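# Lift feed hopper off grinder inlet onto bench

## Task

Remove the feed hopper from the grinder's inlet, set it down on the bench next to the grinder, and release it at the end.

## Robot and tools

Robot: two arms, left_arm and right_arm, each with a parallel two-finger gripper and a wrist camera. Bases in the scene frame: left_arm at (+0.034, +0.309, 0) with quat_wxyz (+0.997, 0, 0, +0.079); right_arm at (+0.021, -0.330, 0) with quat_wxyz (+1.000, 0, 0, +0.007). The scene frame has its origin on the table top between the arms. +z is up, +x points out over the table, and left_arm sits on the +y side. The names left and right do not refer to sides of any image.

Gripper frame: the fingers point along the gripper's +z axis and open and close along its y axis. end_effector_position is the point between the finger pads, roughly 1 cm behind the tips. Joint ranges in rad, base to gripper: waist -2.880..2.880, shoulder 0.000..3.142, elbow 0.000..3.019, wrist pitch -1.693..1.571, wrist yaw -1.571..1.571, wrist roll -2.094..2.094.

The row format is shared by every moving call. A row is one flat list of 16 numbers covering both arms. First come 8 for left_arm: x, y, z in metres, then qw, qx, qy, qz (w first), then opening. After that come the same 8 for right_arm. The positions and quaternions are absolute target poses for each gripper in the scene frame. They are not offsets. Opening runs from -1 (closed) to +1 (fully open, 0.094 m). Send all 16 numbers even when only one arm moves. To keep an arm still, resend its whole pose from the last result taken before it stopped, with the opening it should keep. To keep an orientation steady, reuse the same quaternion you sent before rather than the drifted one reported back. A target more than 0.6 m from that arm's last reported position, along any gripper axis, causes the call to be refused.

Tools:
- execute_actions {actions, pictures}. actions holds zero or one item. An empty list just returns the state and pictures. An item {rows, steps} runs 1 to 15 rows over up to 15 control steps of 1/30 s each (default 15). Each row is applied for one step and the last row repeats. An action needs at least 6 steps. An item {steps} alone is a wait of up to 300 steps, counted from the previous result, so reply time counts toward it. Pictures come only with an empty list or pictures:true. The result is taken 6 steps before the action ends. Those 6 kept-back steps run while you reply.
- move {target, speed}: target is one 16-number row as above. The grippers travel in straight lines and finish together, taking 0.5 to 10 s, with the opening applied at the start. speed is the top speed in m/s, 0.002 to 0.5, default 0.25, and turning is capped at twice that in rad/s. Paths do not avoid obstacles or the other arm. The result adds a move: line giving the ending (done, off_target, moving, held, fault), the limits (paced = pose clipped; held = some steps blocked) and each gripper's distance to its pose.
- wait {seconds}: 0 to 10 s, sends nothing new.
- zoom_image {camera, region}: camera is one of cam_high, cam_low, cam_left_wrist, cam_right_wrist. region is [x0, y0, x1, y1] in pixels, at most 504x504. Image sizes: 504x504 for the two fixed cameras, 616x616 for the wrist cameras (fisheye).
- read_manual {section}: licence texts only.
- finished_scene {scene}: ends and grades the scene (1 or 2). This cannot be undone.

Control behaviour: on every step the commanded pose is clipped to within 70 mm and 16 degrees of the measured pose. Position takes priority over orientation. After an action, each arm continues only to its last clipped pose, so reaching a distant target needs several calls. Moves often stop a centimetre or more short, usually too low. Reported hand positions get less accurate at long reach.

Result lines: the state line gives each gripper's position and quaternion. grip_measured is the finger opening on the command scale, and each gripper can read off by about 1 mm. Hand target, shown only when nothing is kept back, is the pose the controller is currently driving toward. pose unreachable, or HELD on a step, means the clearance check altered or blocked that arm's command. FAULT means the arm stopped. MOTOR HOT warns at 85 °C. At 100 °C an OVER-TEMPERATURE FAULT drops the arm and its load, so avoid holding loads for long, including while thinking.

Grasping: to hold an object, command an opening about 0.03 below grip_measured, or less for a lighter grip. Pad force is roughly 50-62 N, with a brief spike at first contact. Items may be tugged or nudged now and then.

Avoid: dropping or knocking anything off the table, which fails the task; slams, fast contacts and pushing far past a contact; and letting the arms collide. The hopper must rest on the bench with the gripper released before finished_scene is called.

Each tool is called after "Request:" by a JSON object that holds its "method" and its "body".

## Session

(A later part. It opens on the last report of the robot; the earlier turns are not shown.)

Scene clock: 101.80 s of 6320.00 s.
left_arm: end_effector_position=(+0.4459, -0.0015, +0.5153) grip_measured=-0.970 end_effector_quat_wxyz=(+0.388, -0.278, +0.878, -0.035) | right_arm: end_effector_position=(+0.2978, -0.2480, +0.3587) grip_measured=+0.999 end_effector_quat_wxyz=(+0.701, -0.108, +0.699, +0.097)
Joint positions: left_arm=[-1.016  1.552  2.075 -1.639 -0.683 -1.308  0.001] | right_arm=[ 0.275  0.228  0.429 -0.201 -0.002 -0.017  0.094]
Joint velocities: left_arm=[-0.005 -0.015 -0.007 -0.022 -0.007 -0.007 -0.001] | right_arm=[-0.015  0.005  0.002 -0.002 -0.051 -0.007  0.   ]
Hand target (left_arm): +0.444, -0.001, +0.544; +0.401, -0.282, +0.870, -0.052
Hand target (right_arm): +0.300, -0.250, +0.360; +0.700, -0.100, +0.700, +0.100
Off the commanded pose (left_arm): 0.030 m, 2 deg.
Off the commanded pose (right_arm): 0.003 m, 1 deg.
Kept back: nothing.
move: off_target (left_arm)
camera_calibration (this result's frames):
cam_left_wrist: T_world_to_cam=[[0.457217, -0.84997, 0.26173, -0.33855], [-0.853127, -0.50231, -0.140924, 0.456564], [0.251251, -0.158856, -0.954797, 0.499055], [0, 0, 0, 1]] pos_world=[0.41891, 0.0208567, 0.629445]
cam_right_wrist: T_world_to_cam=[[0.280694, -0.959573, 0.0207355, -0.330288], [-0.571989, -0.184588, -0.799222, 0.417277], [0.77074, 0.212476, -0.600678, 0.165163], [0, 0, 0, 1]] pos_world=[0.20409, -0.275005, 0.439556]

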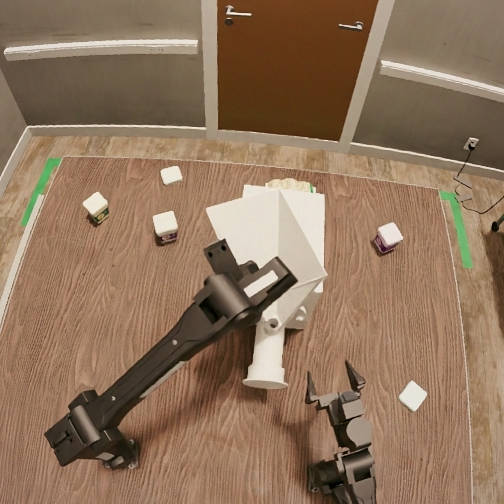

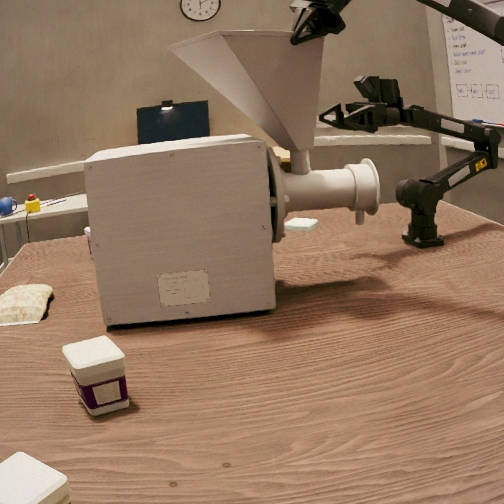

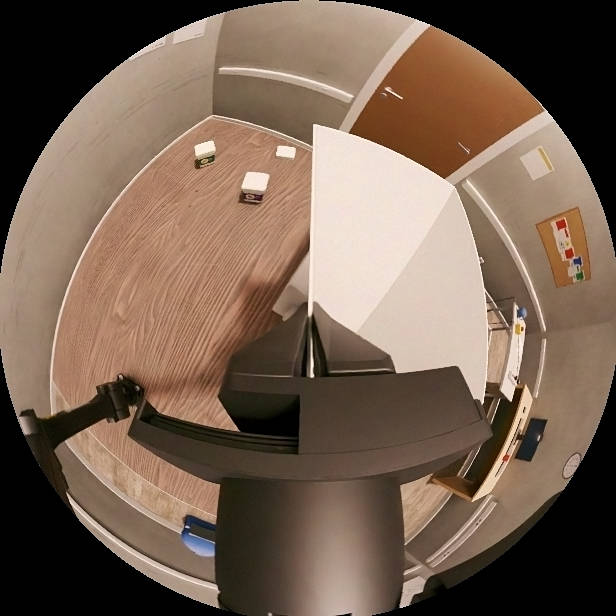

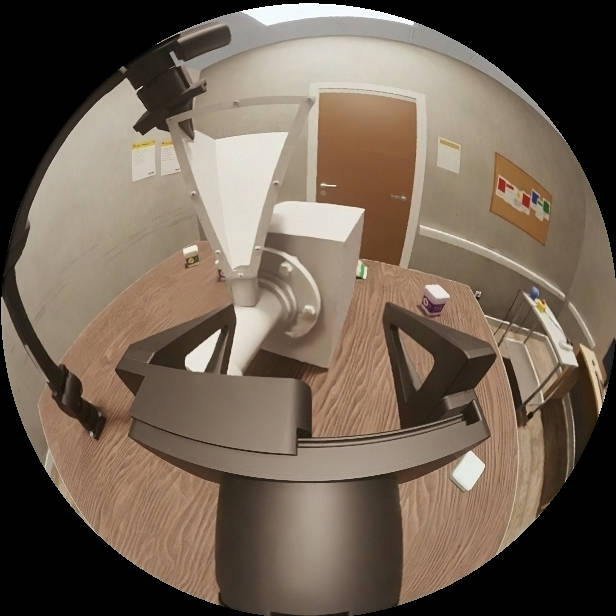

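Request:
{"method": "execute_actions", "body": {"actions": []}}

Request:
{"method": "zoom_image", "body": {"camera": "cam_low", "region": [230,20,400,220]}}

Scene clock: 102.73 s of 6320.00 s.
left_arm: end_effector_position=(+0.4457, -0.0015, +0.5153) grip_measured=-0.970 end_effector_quat_wxyz=(+0.388, -0.279, +0.878, -0.035) | right_arm: end_effector_position=(+0.2978, -0.2480, +0.3587) grip_measured=+0.999 end_effector_quat_wxyz=(+0.701, -0.108, +0.699, +0.097)
Joint positions: left_arm=[-1.016  1.552  2.075 -1.64  -0.683 -1.309  0.001] | right_arm=[ 0.275  0.228  0.429 -0.201 -0.002 -0.016  0.094]
Joint velocities: left_arm=[-0.024 -0.015  0.007 -0.012 -0.066 -0.022 -0.001] | right_arm=[ 0.015 -0.005  0.007  0.002 -0.066 -0.081  0.001]
Hand target (left_arm): +0.444, -0.001, +0.544; +0.401, -0.282, +0.870, -0.052
Hand target (right_arm): +0.300, -0.250, +0.360; +0.700, -0.100, +0.700, +0.100
Off the commanded pose (left_arm): 0.030 m, 2 deg.
Off the commanded pose (right_arm): 0.003 m, 1 deg.
Kept back: nothing.
Steps of this call (steps 1 to 28: nothing new was sent). Readings (end_effector_position):
1: left_arm (+0.4458, -0.0014, +0.5153) | right_arm (+0.2978, -0.2480, +0.3587)
2: left_arm (+0.4458, -0.0014, +0.5153) | right_arm (+0.2978, -0.2480, +0.3587)
4: left_arm (+0.4458, -0.0013, +0.5153) | right_arm (+0.2978, -0.2480, +0.3587)
8: left_arm (+0.4457, -0.0015, +0.5153) | right_arm (+0.2978, -0.2480, +0.3587)
28: the state above
camera_calibration (this result's frames):
cam_left_wrist: T_world_to_cam=[[0.45794, -0.849512, 0.261956, -0.338897], [-0.8527, -0.503072, -0.140787, 0.456138], [0.251383, -0.158898, -0.954756, 0.49899], [0, 0, 0, 1]] pos_world=[0.418706, 0.0208619, 0.629407]
cam_right_wrist: T_world_to_cam=[[0.280696, -0.959581, 0.0203541, -0.330154], [-0.572076, -0.184296, -0.799227, 0.417377], [0.770674, 0.212696, -0.600685, 0.16524], [0, 0, 0, 1]] pos_world=[0.204099, -0.275034, 0.439556]

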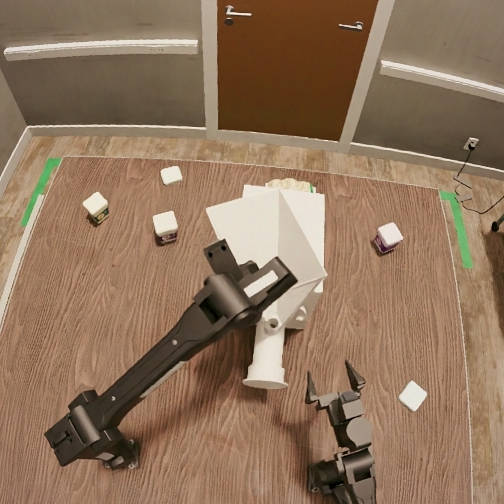

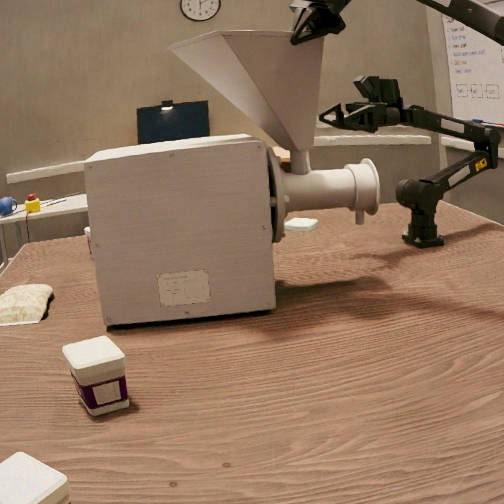

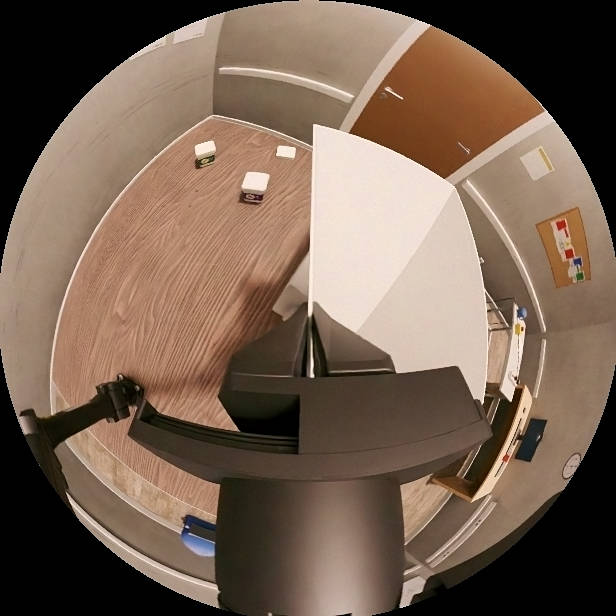

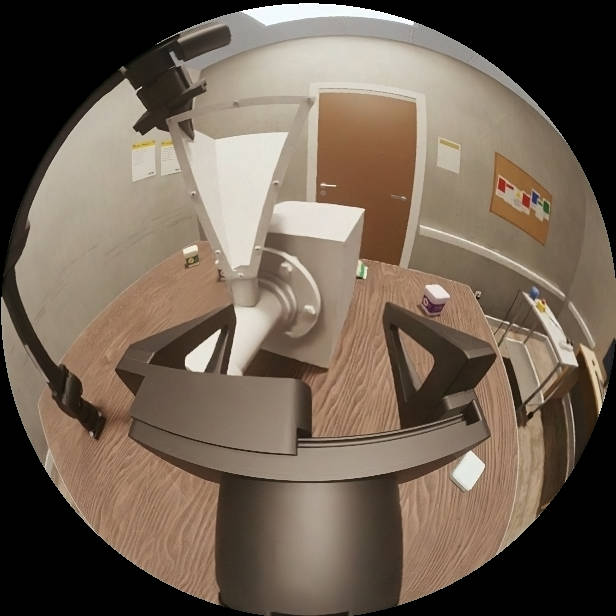

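Region (230, 20, 400, 220) of cam_low's 504x504 image, scaled by 2.520, with more detail than that image has; it fills the left 428 columns of this view, and the rest is white.

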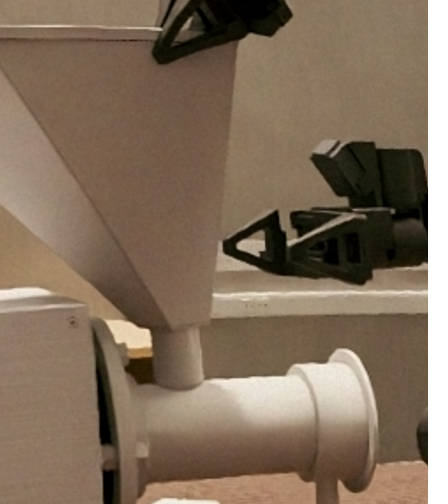

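Request:
{"method": "move", "body": {"target": [0.445,-0.003,0.525,0.399,-0.284,0.872,-0.05,-1,0.34,-0.24,0.28,0.69,-0.69,0.153,-0.153,-0.85]}}

Request:
{"method": "move", "body": {"target": [0.445,-0.003,0.525,0.399,-0.284,0.872,-0.05,-1,0.375,-0.15,0.278,0.69,-0.69,0.153,-0.153,-0.85], "speed": 0.1}}

Request:
{"method": "zoom_image", "body": {"camera": "cam_low", "region": [250,90,400,220]}}

Scene clock: 109.70 s of 6320.00 s.
left_arm: end_effector_position=(+0.4457, -0.0019, +0.5153) grip_measured=-0.970 end_effector_quat_wxyz=(+0.387, -0.280, +0.878, -0.036) | right_arm: end_effector_position=(+0.3249, -0.2333, +0.2623) grip_measured=-0.849 end_effector_quat_wxyz=(+0.721, -0.626, +0.288, -0.072)
Joint positions: left_arm=[-1.016  1.552  2.075 -1.638 -0.682 -1.311  0.001] | right_arm=[-0.245  0.919  0.267  0.825 -1.267 -1.075  0.007]
Joint velocities: left_arm=[ 0.015 -0.015  0.002 -0.017  0.066 -0.051 -0.   ] | right_arm=[-0.015 -0.015  0.002 -0.012  0.007  0.022  0.   ]
Hand target (left_arm): +0.445, -0.003, +0.525; +0.398, -0.284, +0.871, -0.050
Hand target (right_arm): +0.325, -0.233, +0.264; +0.722, -0.625, +0.287, -0.073
Off the commanded pose (left_arm): 0.010 m, 2 deg.
Off the commanded pose (right_arm): 0.024 m, 20 deg; orientation clipped at the last step of the last action.
Kept back: nothing.
After step 90, 0.20 s passed at rest.
move: held (right_arm); limits=paced,held; held on 21 of 113 steps (right_arm), including the last (right_arm)
pose unreachable (right arm): on one or more control steps of this call this arm could not follow its commanded pose, so it was not sent that pose on those steps. On the call's last step it was still not sent that pose. It may still have moved: this result reports where it is.
cause: the commanded pose would bring two parts of the arm too close to each other (its wrist (the part past joint 4) and its wrist camera, with joints 5 (wrist yaw) and 6 (wrist roll) between them).
camera_calibration (this result's frames):
cam_left_wrist: T_world_to_cam=[[0.458641, -0.848125, 0.265201, -0.341255], [-0.852191, -0.504371, -0.139213, 0.454962], [0.25183, -0.162153, -0.95409, 0.498348], [0, 0, 0, 1]] pos_world=[0.418729, 0.0208505, 0.629307]
cam_right_wrist: T_world_to_cam=[[0.249743, -0.209765, 0.945319, -0.379338], [0.354348, -0.88874, -0.290825, -0.240201], [0.901147, 0.407604, -0.147627, -0.0324704], [0, 0, 0, 1]] pos_world=[0.209112, -0.279813, 0.283945]

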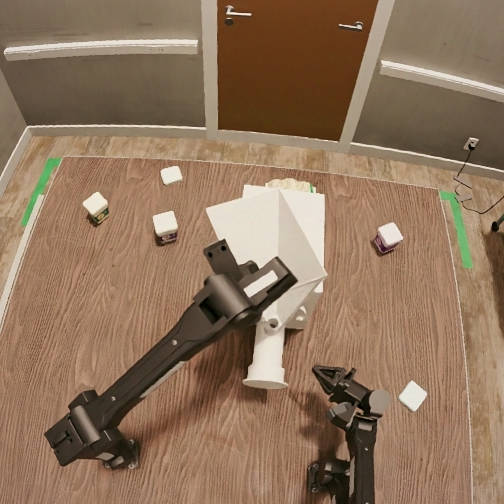

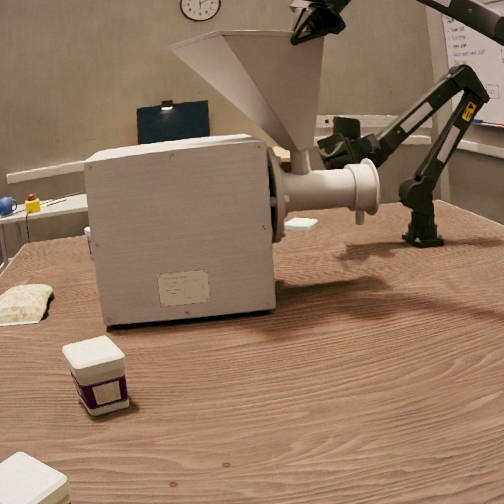

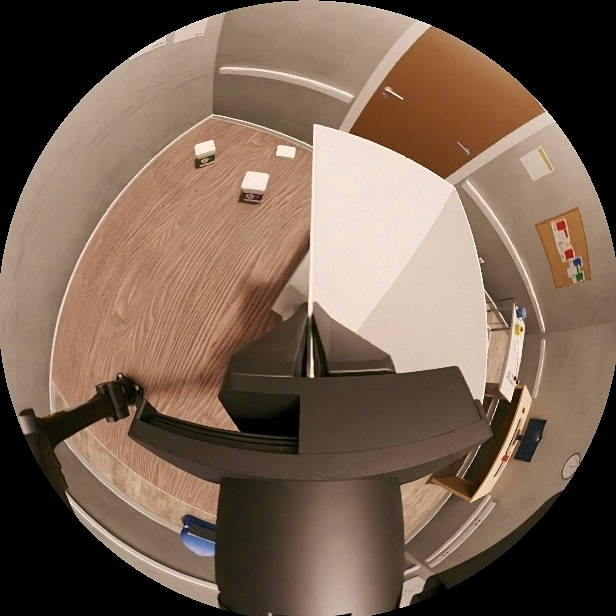

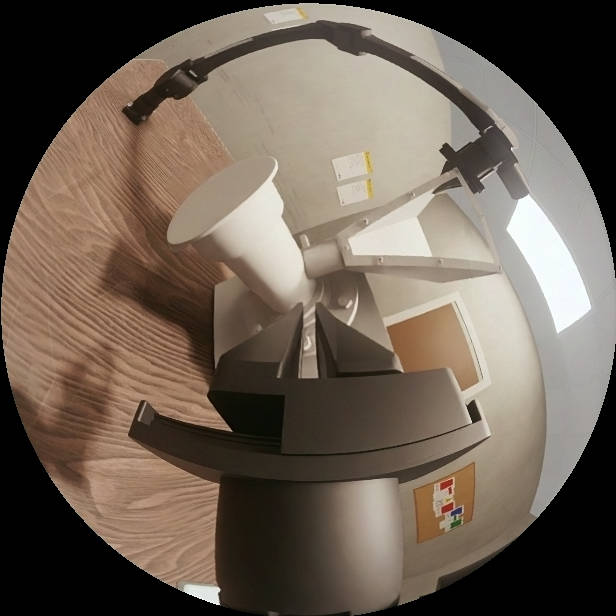

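Scene clock: 112.07 s of 6320.00 s.
left_arm: end_effector_position=(+0.4457, -0.0019, +0.5153) grip_measured=-0.970 end_effector_quat_wxyz=(+0.387, -0.280, +0.878, -0.036) | right_arm: end_effector_position=(+0.3628, -0.1543, +0.2590) grip_measured=-0.849 end_effector_quat_wxyz=(+0.691, -0.689, +0.176, -0.134)
Joint positions: left_arm=[-1.016  1.552  2.075 -1.638 -0.682 -1.311  0.001] | right_arm=[ 0.064  1.041  0.397  0.622 -1.05  -1.53   0.007]
Joint velocities: left_arm=[ 0.005  0.005 -0.012 -0.002  0.022 -0.007 -0.001] | right_arm=[-0.005 -0.005  0.002 -0.007 -0.037 -0.095  0.   ]
Hand target (left_arm): +0.445, -0.003, +0.525; +0.398, -0.284, +0.871, -0.050
Hand target (right_arm): +0.374, -0.150, +0.280; +0.694, -0.687, +0.154, -0.152
Off the commanded pose (left_arm): 0.010 m, 2 deg.
Off the commanded pose (right_arm): 0.023 m, 3 deg.
Kept back: nothing.
move: off_target (right_arm)
camera_calibration (this result's frames):
cam_left_wrist: T_world_to_cam=[[0.458641, -0.848125, 0.265201, -0.341255], [-0.852191, -0.504371, -0.139213, 0.454962], [0.25183, -0.162153, -0.95409, 0.498348], [0, 0, 0, 1]] pos_world=[0.418729, 0.0208505, 0.629307]
cam_right_wrist: T_world_to_cam=[[0.0513657, -0.019484, 0.99849, -0.281537], [0.462765, -0.885528, -0.0410859, -0.287907], [0.884991, 0.464177, -0.0364693, -0.11349], [0, 0, 0, 1]] pos_world=[0.248133, -0.207755, 0.265144]

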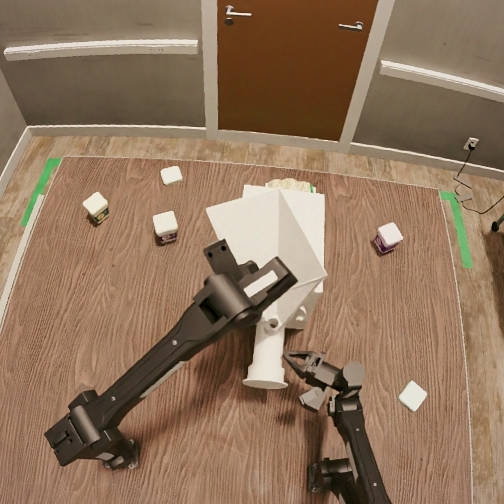

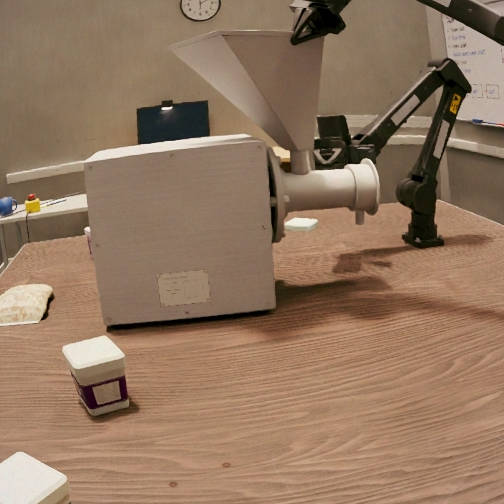

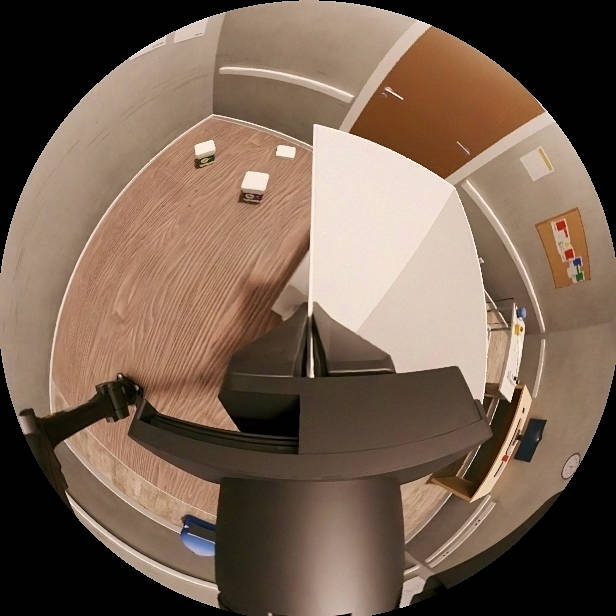

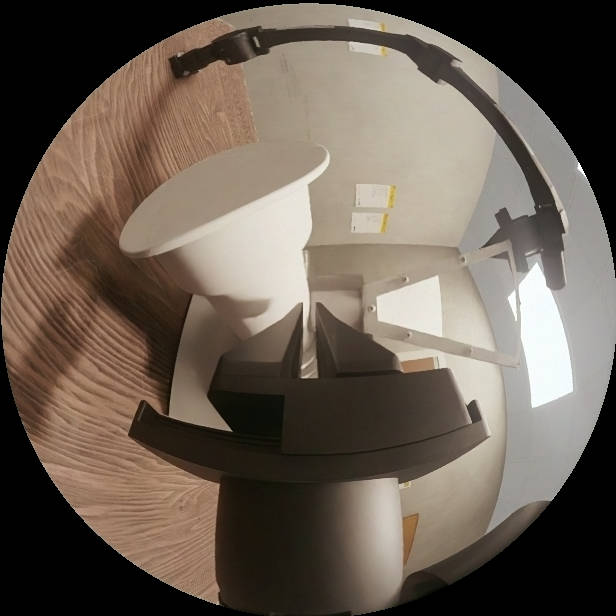

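Region (250, 90, 400, 220) of cam_low's 504x504 image, scaled by 3.360, with more detail than that image has; it fills the top 437 rows of this view, and the rest is white.

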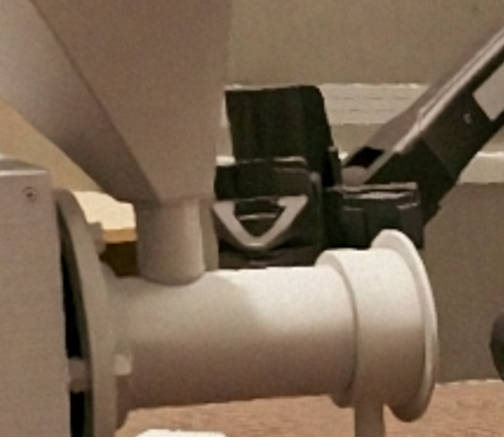

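Request:
{"method": "move", "body": {"target": [0.445,-0.003,0.525,0.399,-0.284,0.872,-0.05,-1,0.37,-0.15,0.305,0.69,-0.69,0.153,-0.153,-0.85], "speed": 0.1}}

Request:
{"method": "move", "body": {"target": [0.445,-0.003,0.525,0.399,-0.284,0.872,-0.05,-1,0.405,-0.095,0.305,0.69,-0.69,0.153,-0.153,-0.85], "speed": 0.05}}

Request:
{"method": "zoom_image", "body": {"camera": "cam_low", "region": [250,90,400,220]}}

Scene clock: 113.27 s of 6320.00 s.
left_arm: end_effector_position=(+0.4458, -0.0019, +0.5153) grip_measured=-0.970 end_effector_quat_wxyz=(+0.388, -0.280, +0.877, -0.037) | right_arm: end_effector_position=(+0.3591, -0.1546, +0.2809) grip_measured=-0.849 end_effector_quat_wxyz=(+0.686, -0.693, +0.177, -0.134)
Joint positions: left_arm=[-1.016  1.552  2.075 -1.638 -0.682 -1.311  0.001] | right_arm=[ 0.064  0.961  0.435  0.483 -1.05  -1.551  0.007]
Joint velocities: left_arm=[ 0.005 -0.005  0.002  0.002  0.007 -0.095  0.   ] | right_arm=[-0.005 -0.005  0.012 -0.002 -0.007  0.007  0.001]
Hand target (left_arm): +0.445, -0.003, +0.525; +0.398, -0.284, +0.871, -0.050
Hand target (right_arm): +0.367, -0.151, +0.306; +0.691, -0.690, +0.153, -0.153
Off the commanded pose (left_arm): 0.010 m, 2 deg.
Off the commanded pose (right_arm): 0.027 m, 4 deg.
Kept back: nothing.
move: off_target (right_arm)
camera_calibration (this result's frames):
cam_left_wrist: T_world_to_cam=[[0.458649, -0.848031, 0.265489, -0.341465], [-0.852035, -0.504523, -0.139614, 0.455167], [0.252342, -0.162172, -0.953952, 0.498097], [0, 0, 0, 1]] pos_world=[0.41874, 0.0208467, 0.629364]
cam_right_wrist: T_world_to_cam=[[0.0545043, -0.00858724, 0.998477, -0.302659], [0.462951, -0.885774, -0.0328893, -0.287953], [0.884707, 0.464038, -0.044303, -0.106995], [0, 0, 0, 1]] pos_world=[0.244464, -0.208011, 0.287988]

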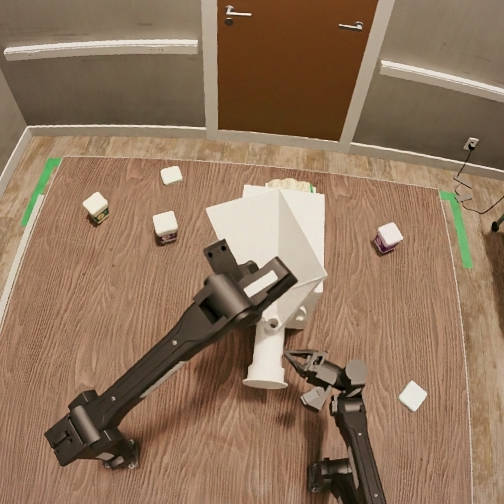

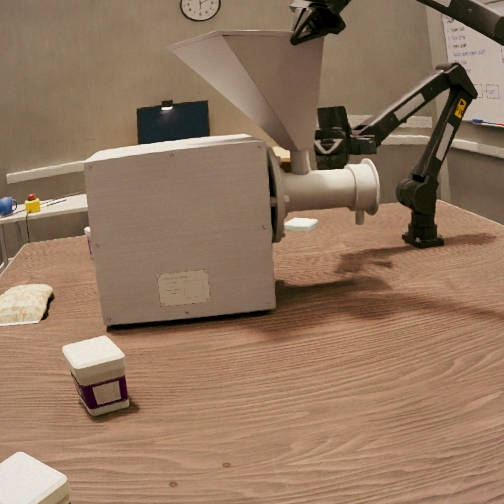

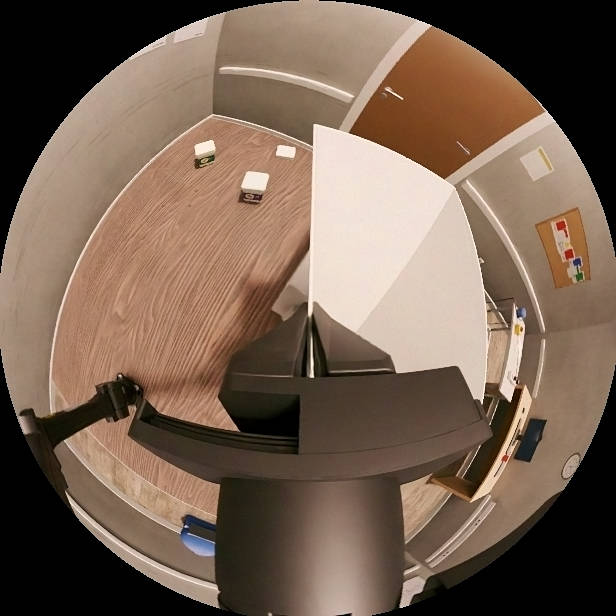

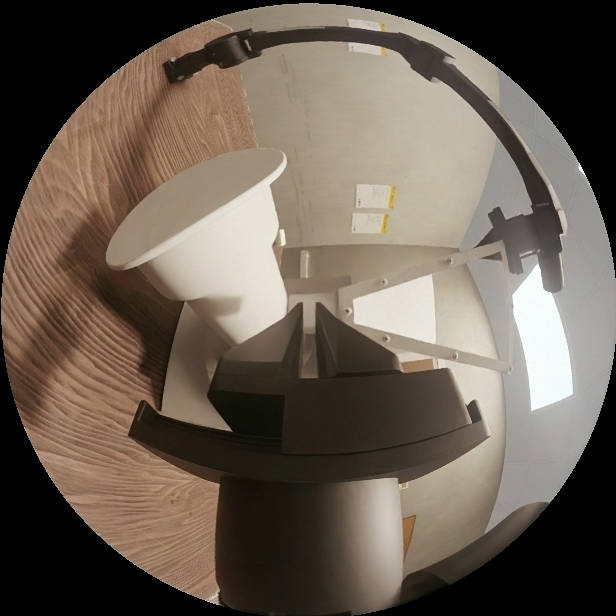

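Scene clock: 115.13 s of 6320.00 s.
left_arm: end_effector_position=(+0.4458, -0.0019, +0.5153) grip_measured=-0.970 end_effector_quat_wxyz=(+0.388, -0.280, +0.878, -0.037) | right_arm: end_effector_position=(+0.3928, -0.1025, +0.2803) grip_measured=-0.849 end_effector_quat_wxyz=(+0.683, -0.696, +0.178, -0.133)
Joint positions: left_arm=[-1.016  1.552  2.075 -1.638 -0.682 -1.311  0.001] | right_arm=[ 0.225  1.108  0.526  0.532 -0.889 -1.551  0.007]
Joint velocities: left_arm=[ 0.005 -0.015 -0.017  0.002  0.022  0.022  0.   ] | right_arm=[-0.024 -0.005  0.002 -0.017  0.007  0.007 -0.   ]
Hand target (left_arm): +0.445, -0.003, +0.525; +0.398, -0.284, +0.871, -0.050
Hand target (right_arm): +0.403, -0.096, +0.307; +0.693, -0.688, +0.154, -0.152
Off the commanded pose (left_arm): 0.010 m, 2 deg.
Off the commanded pose (right_arm): 0.029 m, 4 deg.
Kept back: nothing.
move: off_target (right_arm)
camera_calibration (this result's frames):
cam_left_wrist: T_world_to_cam=[[0.458575, -0.848049, 0.26556, -0.341487], [-0.852156, -0.504411, -0.13928, 0.454998], [0.252068, -0.162428, -0.953981, 0.498198], [0, 0, 0, 1]] pos_world=[0.418747, 0.0208297, 0.629329]
cam_right_wrist: T_world_to_cam=[[0.060442, 0.0000189417, 0.998172, -0.304829], [0.463263, -0.885777, -0.028035, -0.258943], [0.884157, 0.464111, -0.0535469, -0.158165], [0, 0, 0, 1]] pos_world=[0.278226, -0.155954, 0.288543]

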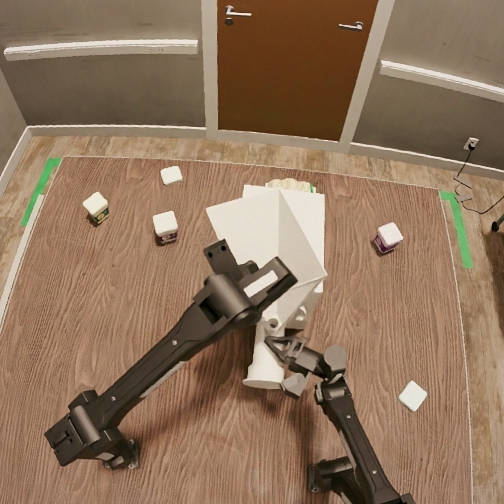

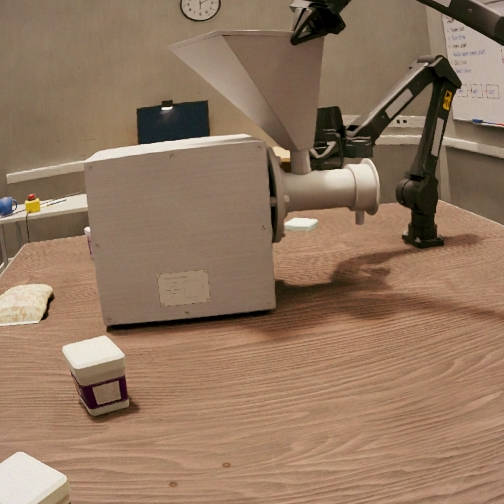

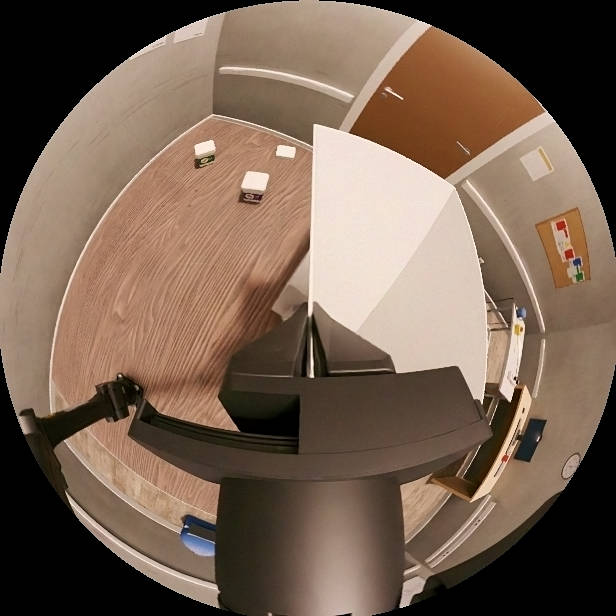

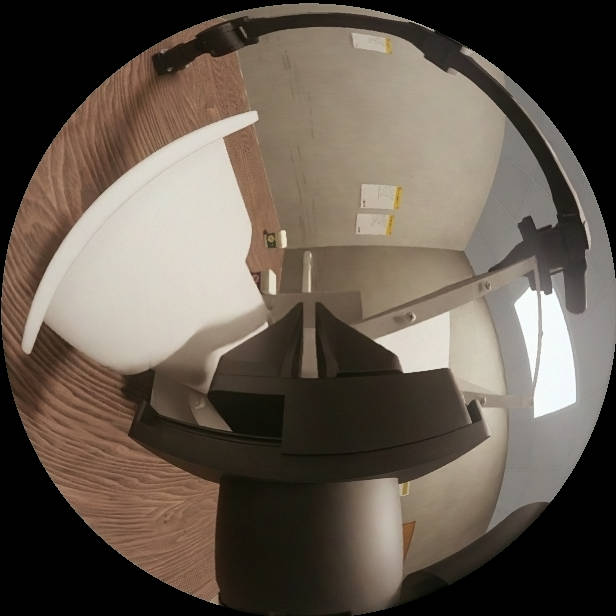

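Region (250, 90, 400, 220) of cam_low's 504x504 image, scaled by 3.360, with more detail than that image has; it fills the top 437 rows of this view, and the rest is white.

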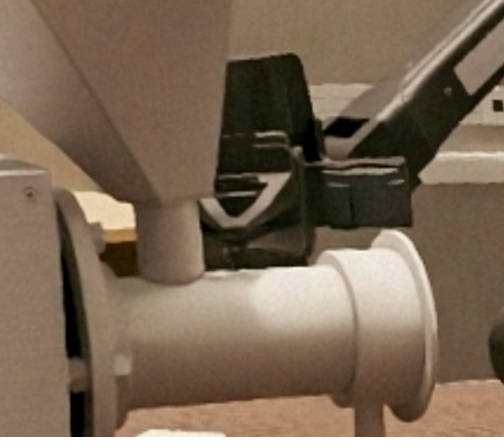

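Request:
{"method": "move", "body": {"target": [0.445,-0.003,0.525,0.399,-0.284,0.872,-0.05,-1,0.432,-0.1,0.3,0.69,-0.69,0.153,-0.153,-0.85], "speed": 0.04}}

Request:
{"method": "move", "body": {"target": [0.445,-0.003,0.525,0.399,-0.284,0.872,-0.05,-1,0.432,-0.1,0.3,0.69,-0.69,0.153,-0.153,0.5], "speed": 0.04}}

Request:
{"method": "zoom_image", "body": {"camera": "cam_low", "region": [250,90,400,220]}}

Scene clock: 116.83 s of 6320.00 s.
left_arm: end_effector_position=(+0.4458, -0.0019, +0.5153) grip_measured=-0.970 end_effector_quat_wxyz=(+0.388, -0.280, +0.877, -0.037) | right_arm: end_effector_position=(+0.4032, -0.0997, +0.2683) grip_measured=-0.849 end_effector_quat_wxyz=(+0.682, -0.702, +0.171, -0.115)
Joint positions: left_arm=[-1.016  1.552  2.075 -1.638 -0.682 -1.311  0.001] | right_arm=[ 0.215  1.178  0.548  0.555 -0.934 -1.559  0.007]
Joint velocities: left_arm=[-0.024  0.005 -0.007  0.002 -0.051 -0.081 -0.   ] | right_arm=[-0.015 -0.015 -0.002 -0.012 -0.007  0.051  0.   ]
Hand target (left_arm): +0.445, -0.003, +0.525; +0.398, -0.284, +0.871, -0.050
Hand target (right_arm): +0.428, -0.102, +0.300; +0.690, -0.691, +0.153, -0.153
Off the commanded pose (left_arm): 0.010 m, 2 deg.
Off the commanded pose (right_arm): 0.043 m, 5 deg.
Kept back: nothing.
move: off_target (right_arm)
camera_calibration (this result's frames):
cam_left_wrist: T_world_to_cam=[[0.458649, -0.848031, 0.265489, -0.341465], [-0.852035, -0.504523, -0.139614, 0.455167], [0.252342, -0.162172, -0.953952, 0.498097], [0, 0, 0, 1]] pos_world=[0.41874, 0.0208467, 0.629364]
cam_right_wrist: T_world_to_cam=[[0.0773094, 0.00813875, 0.996974, -0.299095], [0.49306, -0.869438, -0.0311363, -0.271122], [0.866553, 0.493975, -0.0712286, -0.154539], [0, 0, 0, 1]] pos_world=[0.290718, -0.156951, 0.27874]

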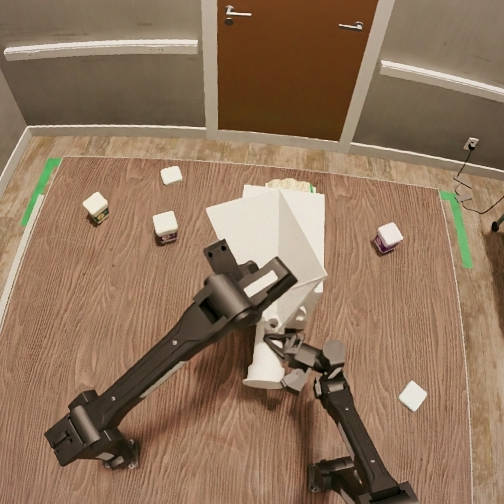

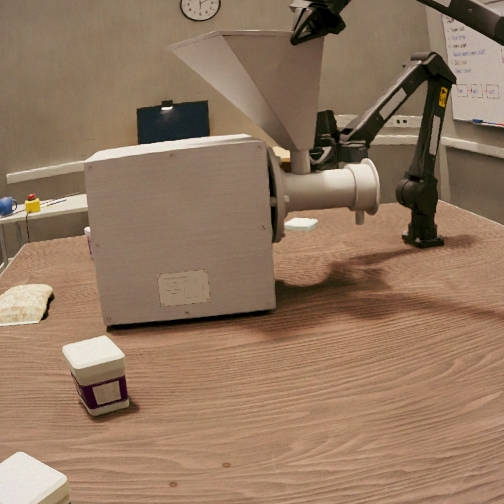

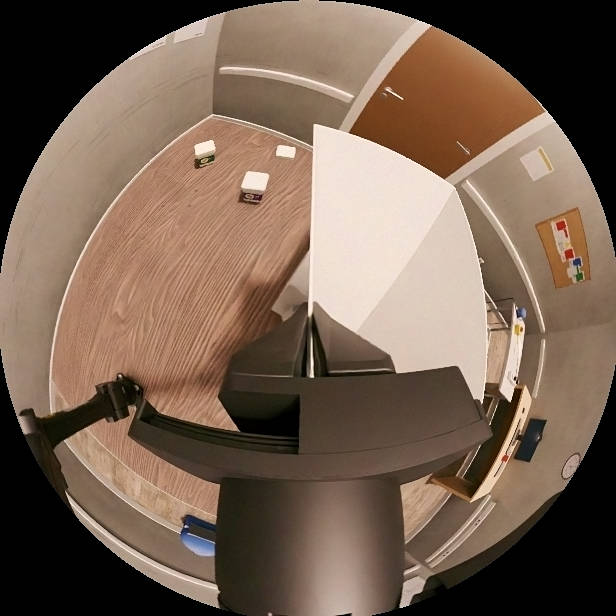

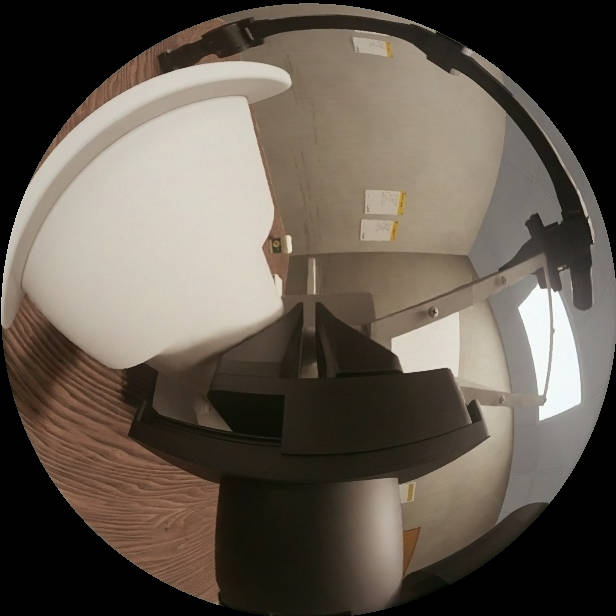

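Scene clock: 118.17 s of 6320.00 s.
left_arm: end_effector_position=(+0.4455, -0.0016, +0.5160) grip_measured=-0.970 end_effector_quat_wxyz=(+0.388, -0.283, +0.876, -0.038) | right_arm: end_effector_position=(+0.4025, -0.1000, +0.2807) grip_measured=-0.290 end_effector_quat_wxyz=(+0.688, -0.696, +0.164, -0.119)
Joint positions: left_arm=[-1.017  1.55   2.075 -1.638 -0.683 -1.318  0.001] | right_arm=[ 0.213  1.162  0.557  0.565 -0.94  -1.543  0.033]
Joint velocities: left_arm=[-0.005 -0.015  0.007  0.017  0.022  0.007  0.001] | right_arm=[-0.015 -0.005  0.007 -0.002  0.007 -0.007 -0.   ]
Hand target (left_arm): +0.445, -0.003, +0.525; +0.398, -0.284, +0.871, -0.050
Hand target (right_arm): +0.429, -0.102, +0.301; +0.691, -0.690, +0.153, -0.153
Off the commanded pose (left_arm): 0.009 m, 2 deg.
Off the commanded pose (right_arm): 0.035 m, 4 deg.
Kept back: nothing.
move: off_target (right_arm)
camera_calibration (this result's frames):
cam_left_wrist: T_world_to_cam=[[0.461619, -0.844837, 0.270478, -0.345132], [-0.849598, -0.508756, -0.139105, 0.453735], [0.255128, -0.165585, -0.952623, 0.496896], [0, 0, 0, 1]] pos_world=[0.41804, 0.0215382, 0.629823]
cam_right_wrist: T_world_to_cam=[[0.0583523, -0.00582616, 0.998279, -0.305564], [0.497187, -0.866972, -0.0341219, -0.271222], [0.865679, 0.498323, -0.0476931, -0.158654], [0, 0, 0, 1]] pos_world=[0.290021, -0.157861, 0.288217]

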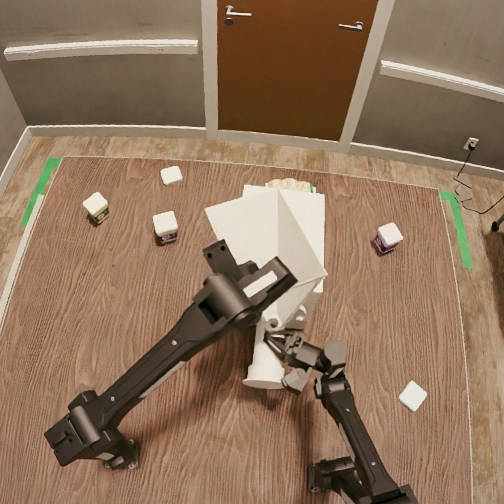

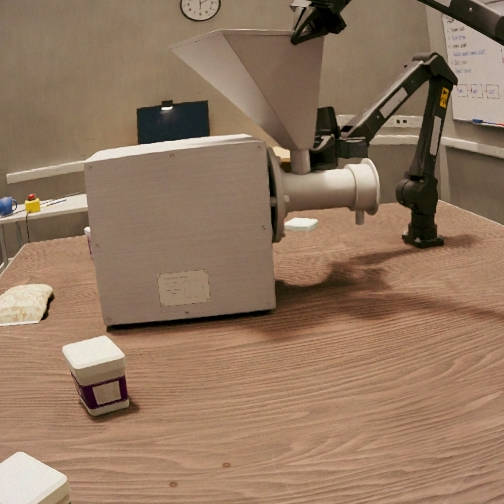

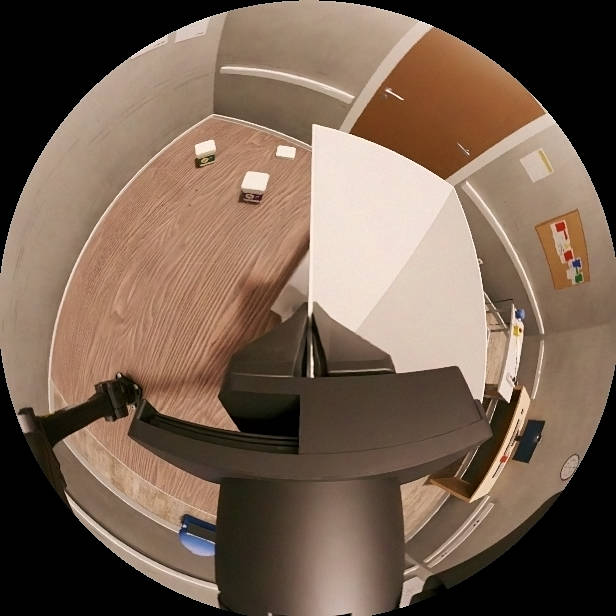

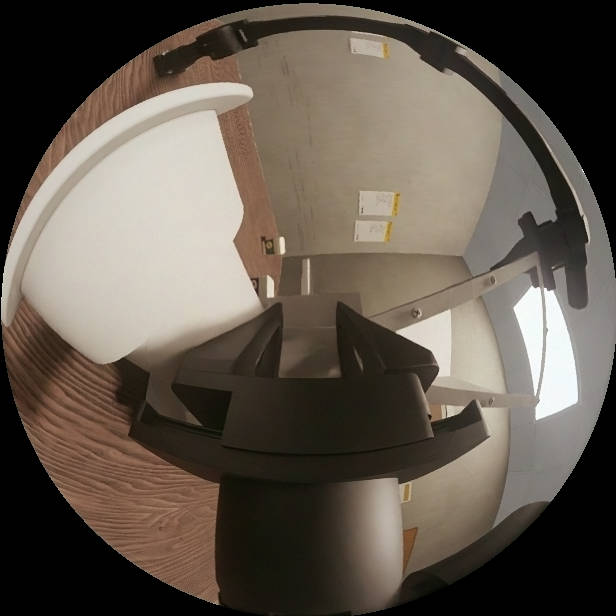

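Region (250, 90, 400, 220) of cam_low's 504x504 image, scaled by 3.360, with more detail than that image has; it fills the top 437 rows of this view, and the rest is white.

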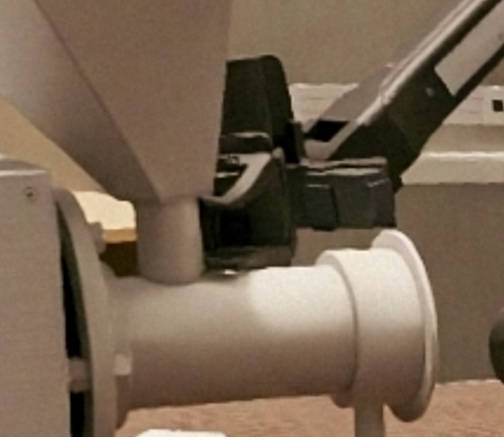

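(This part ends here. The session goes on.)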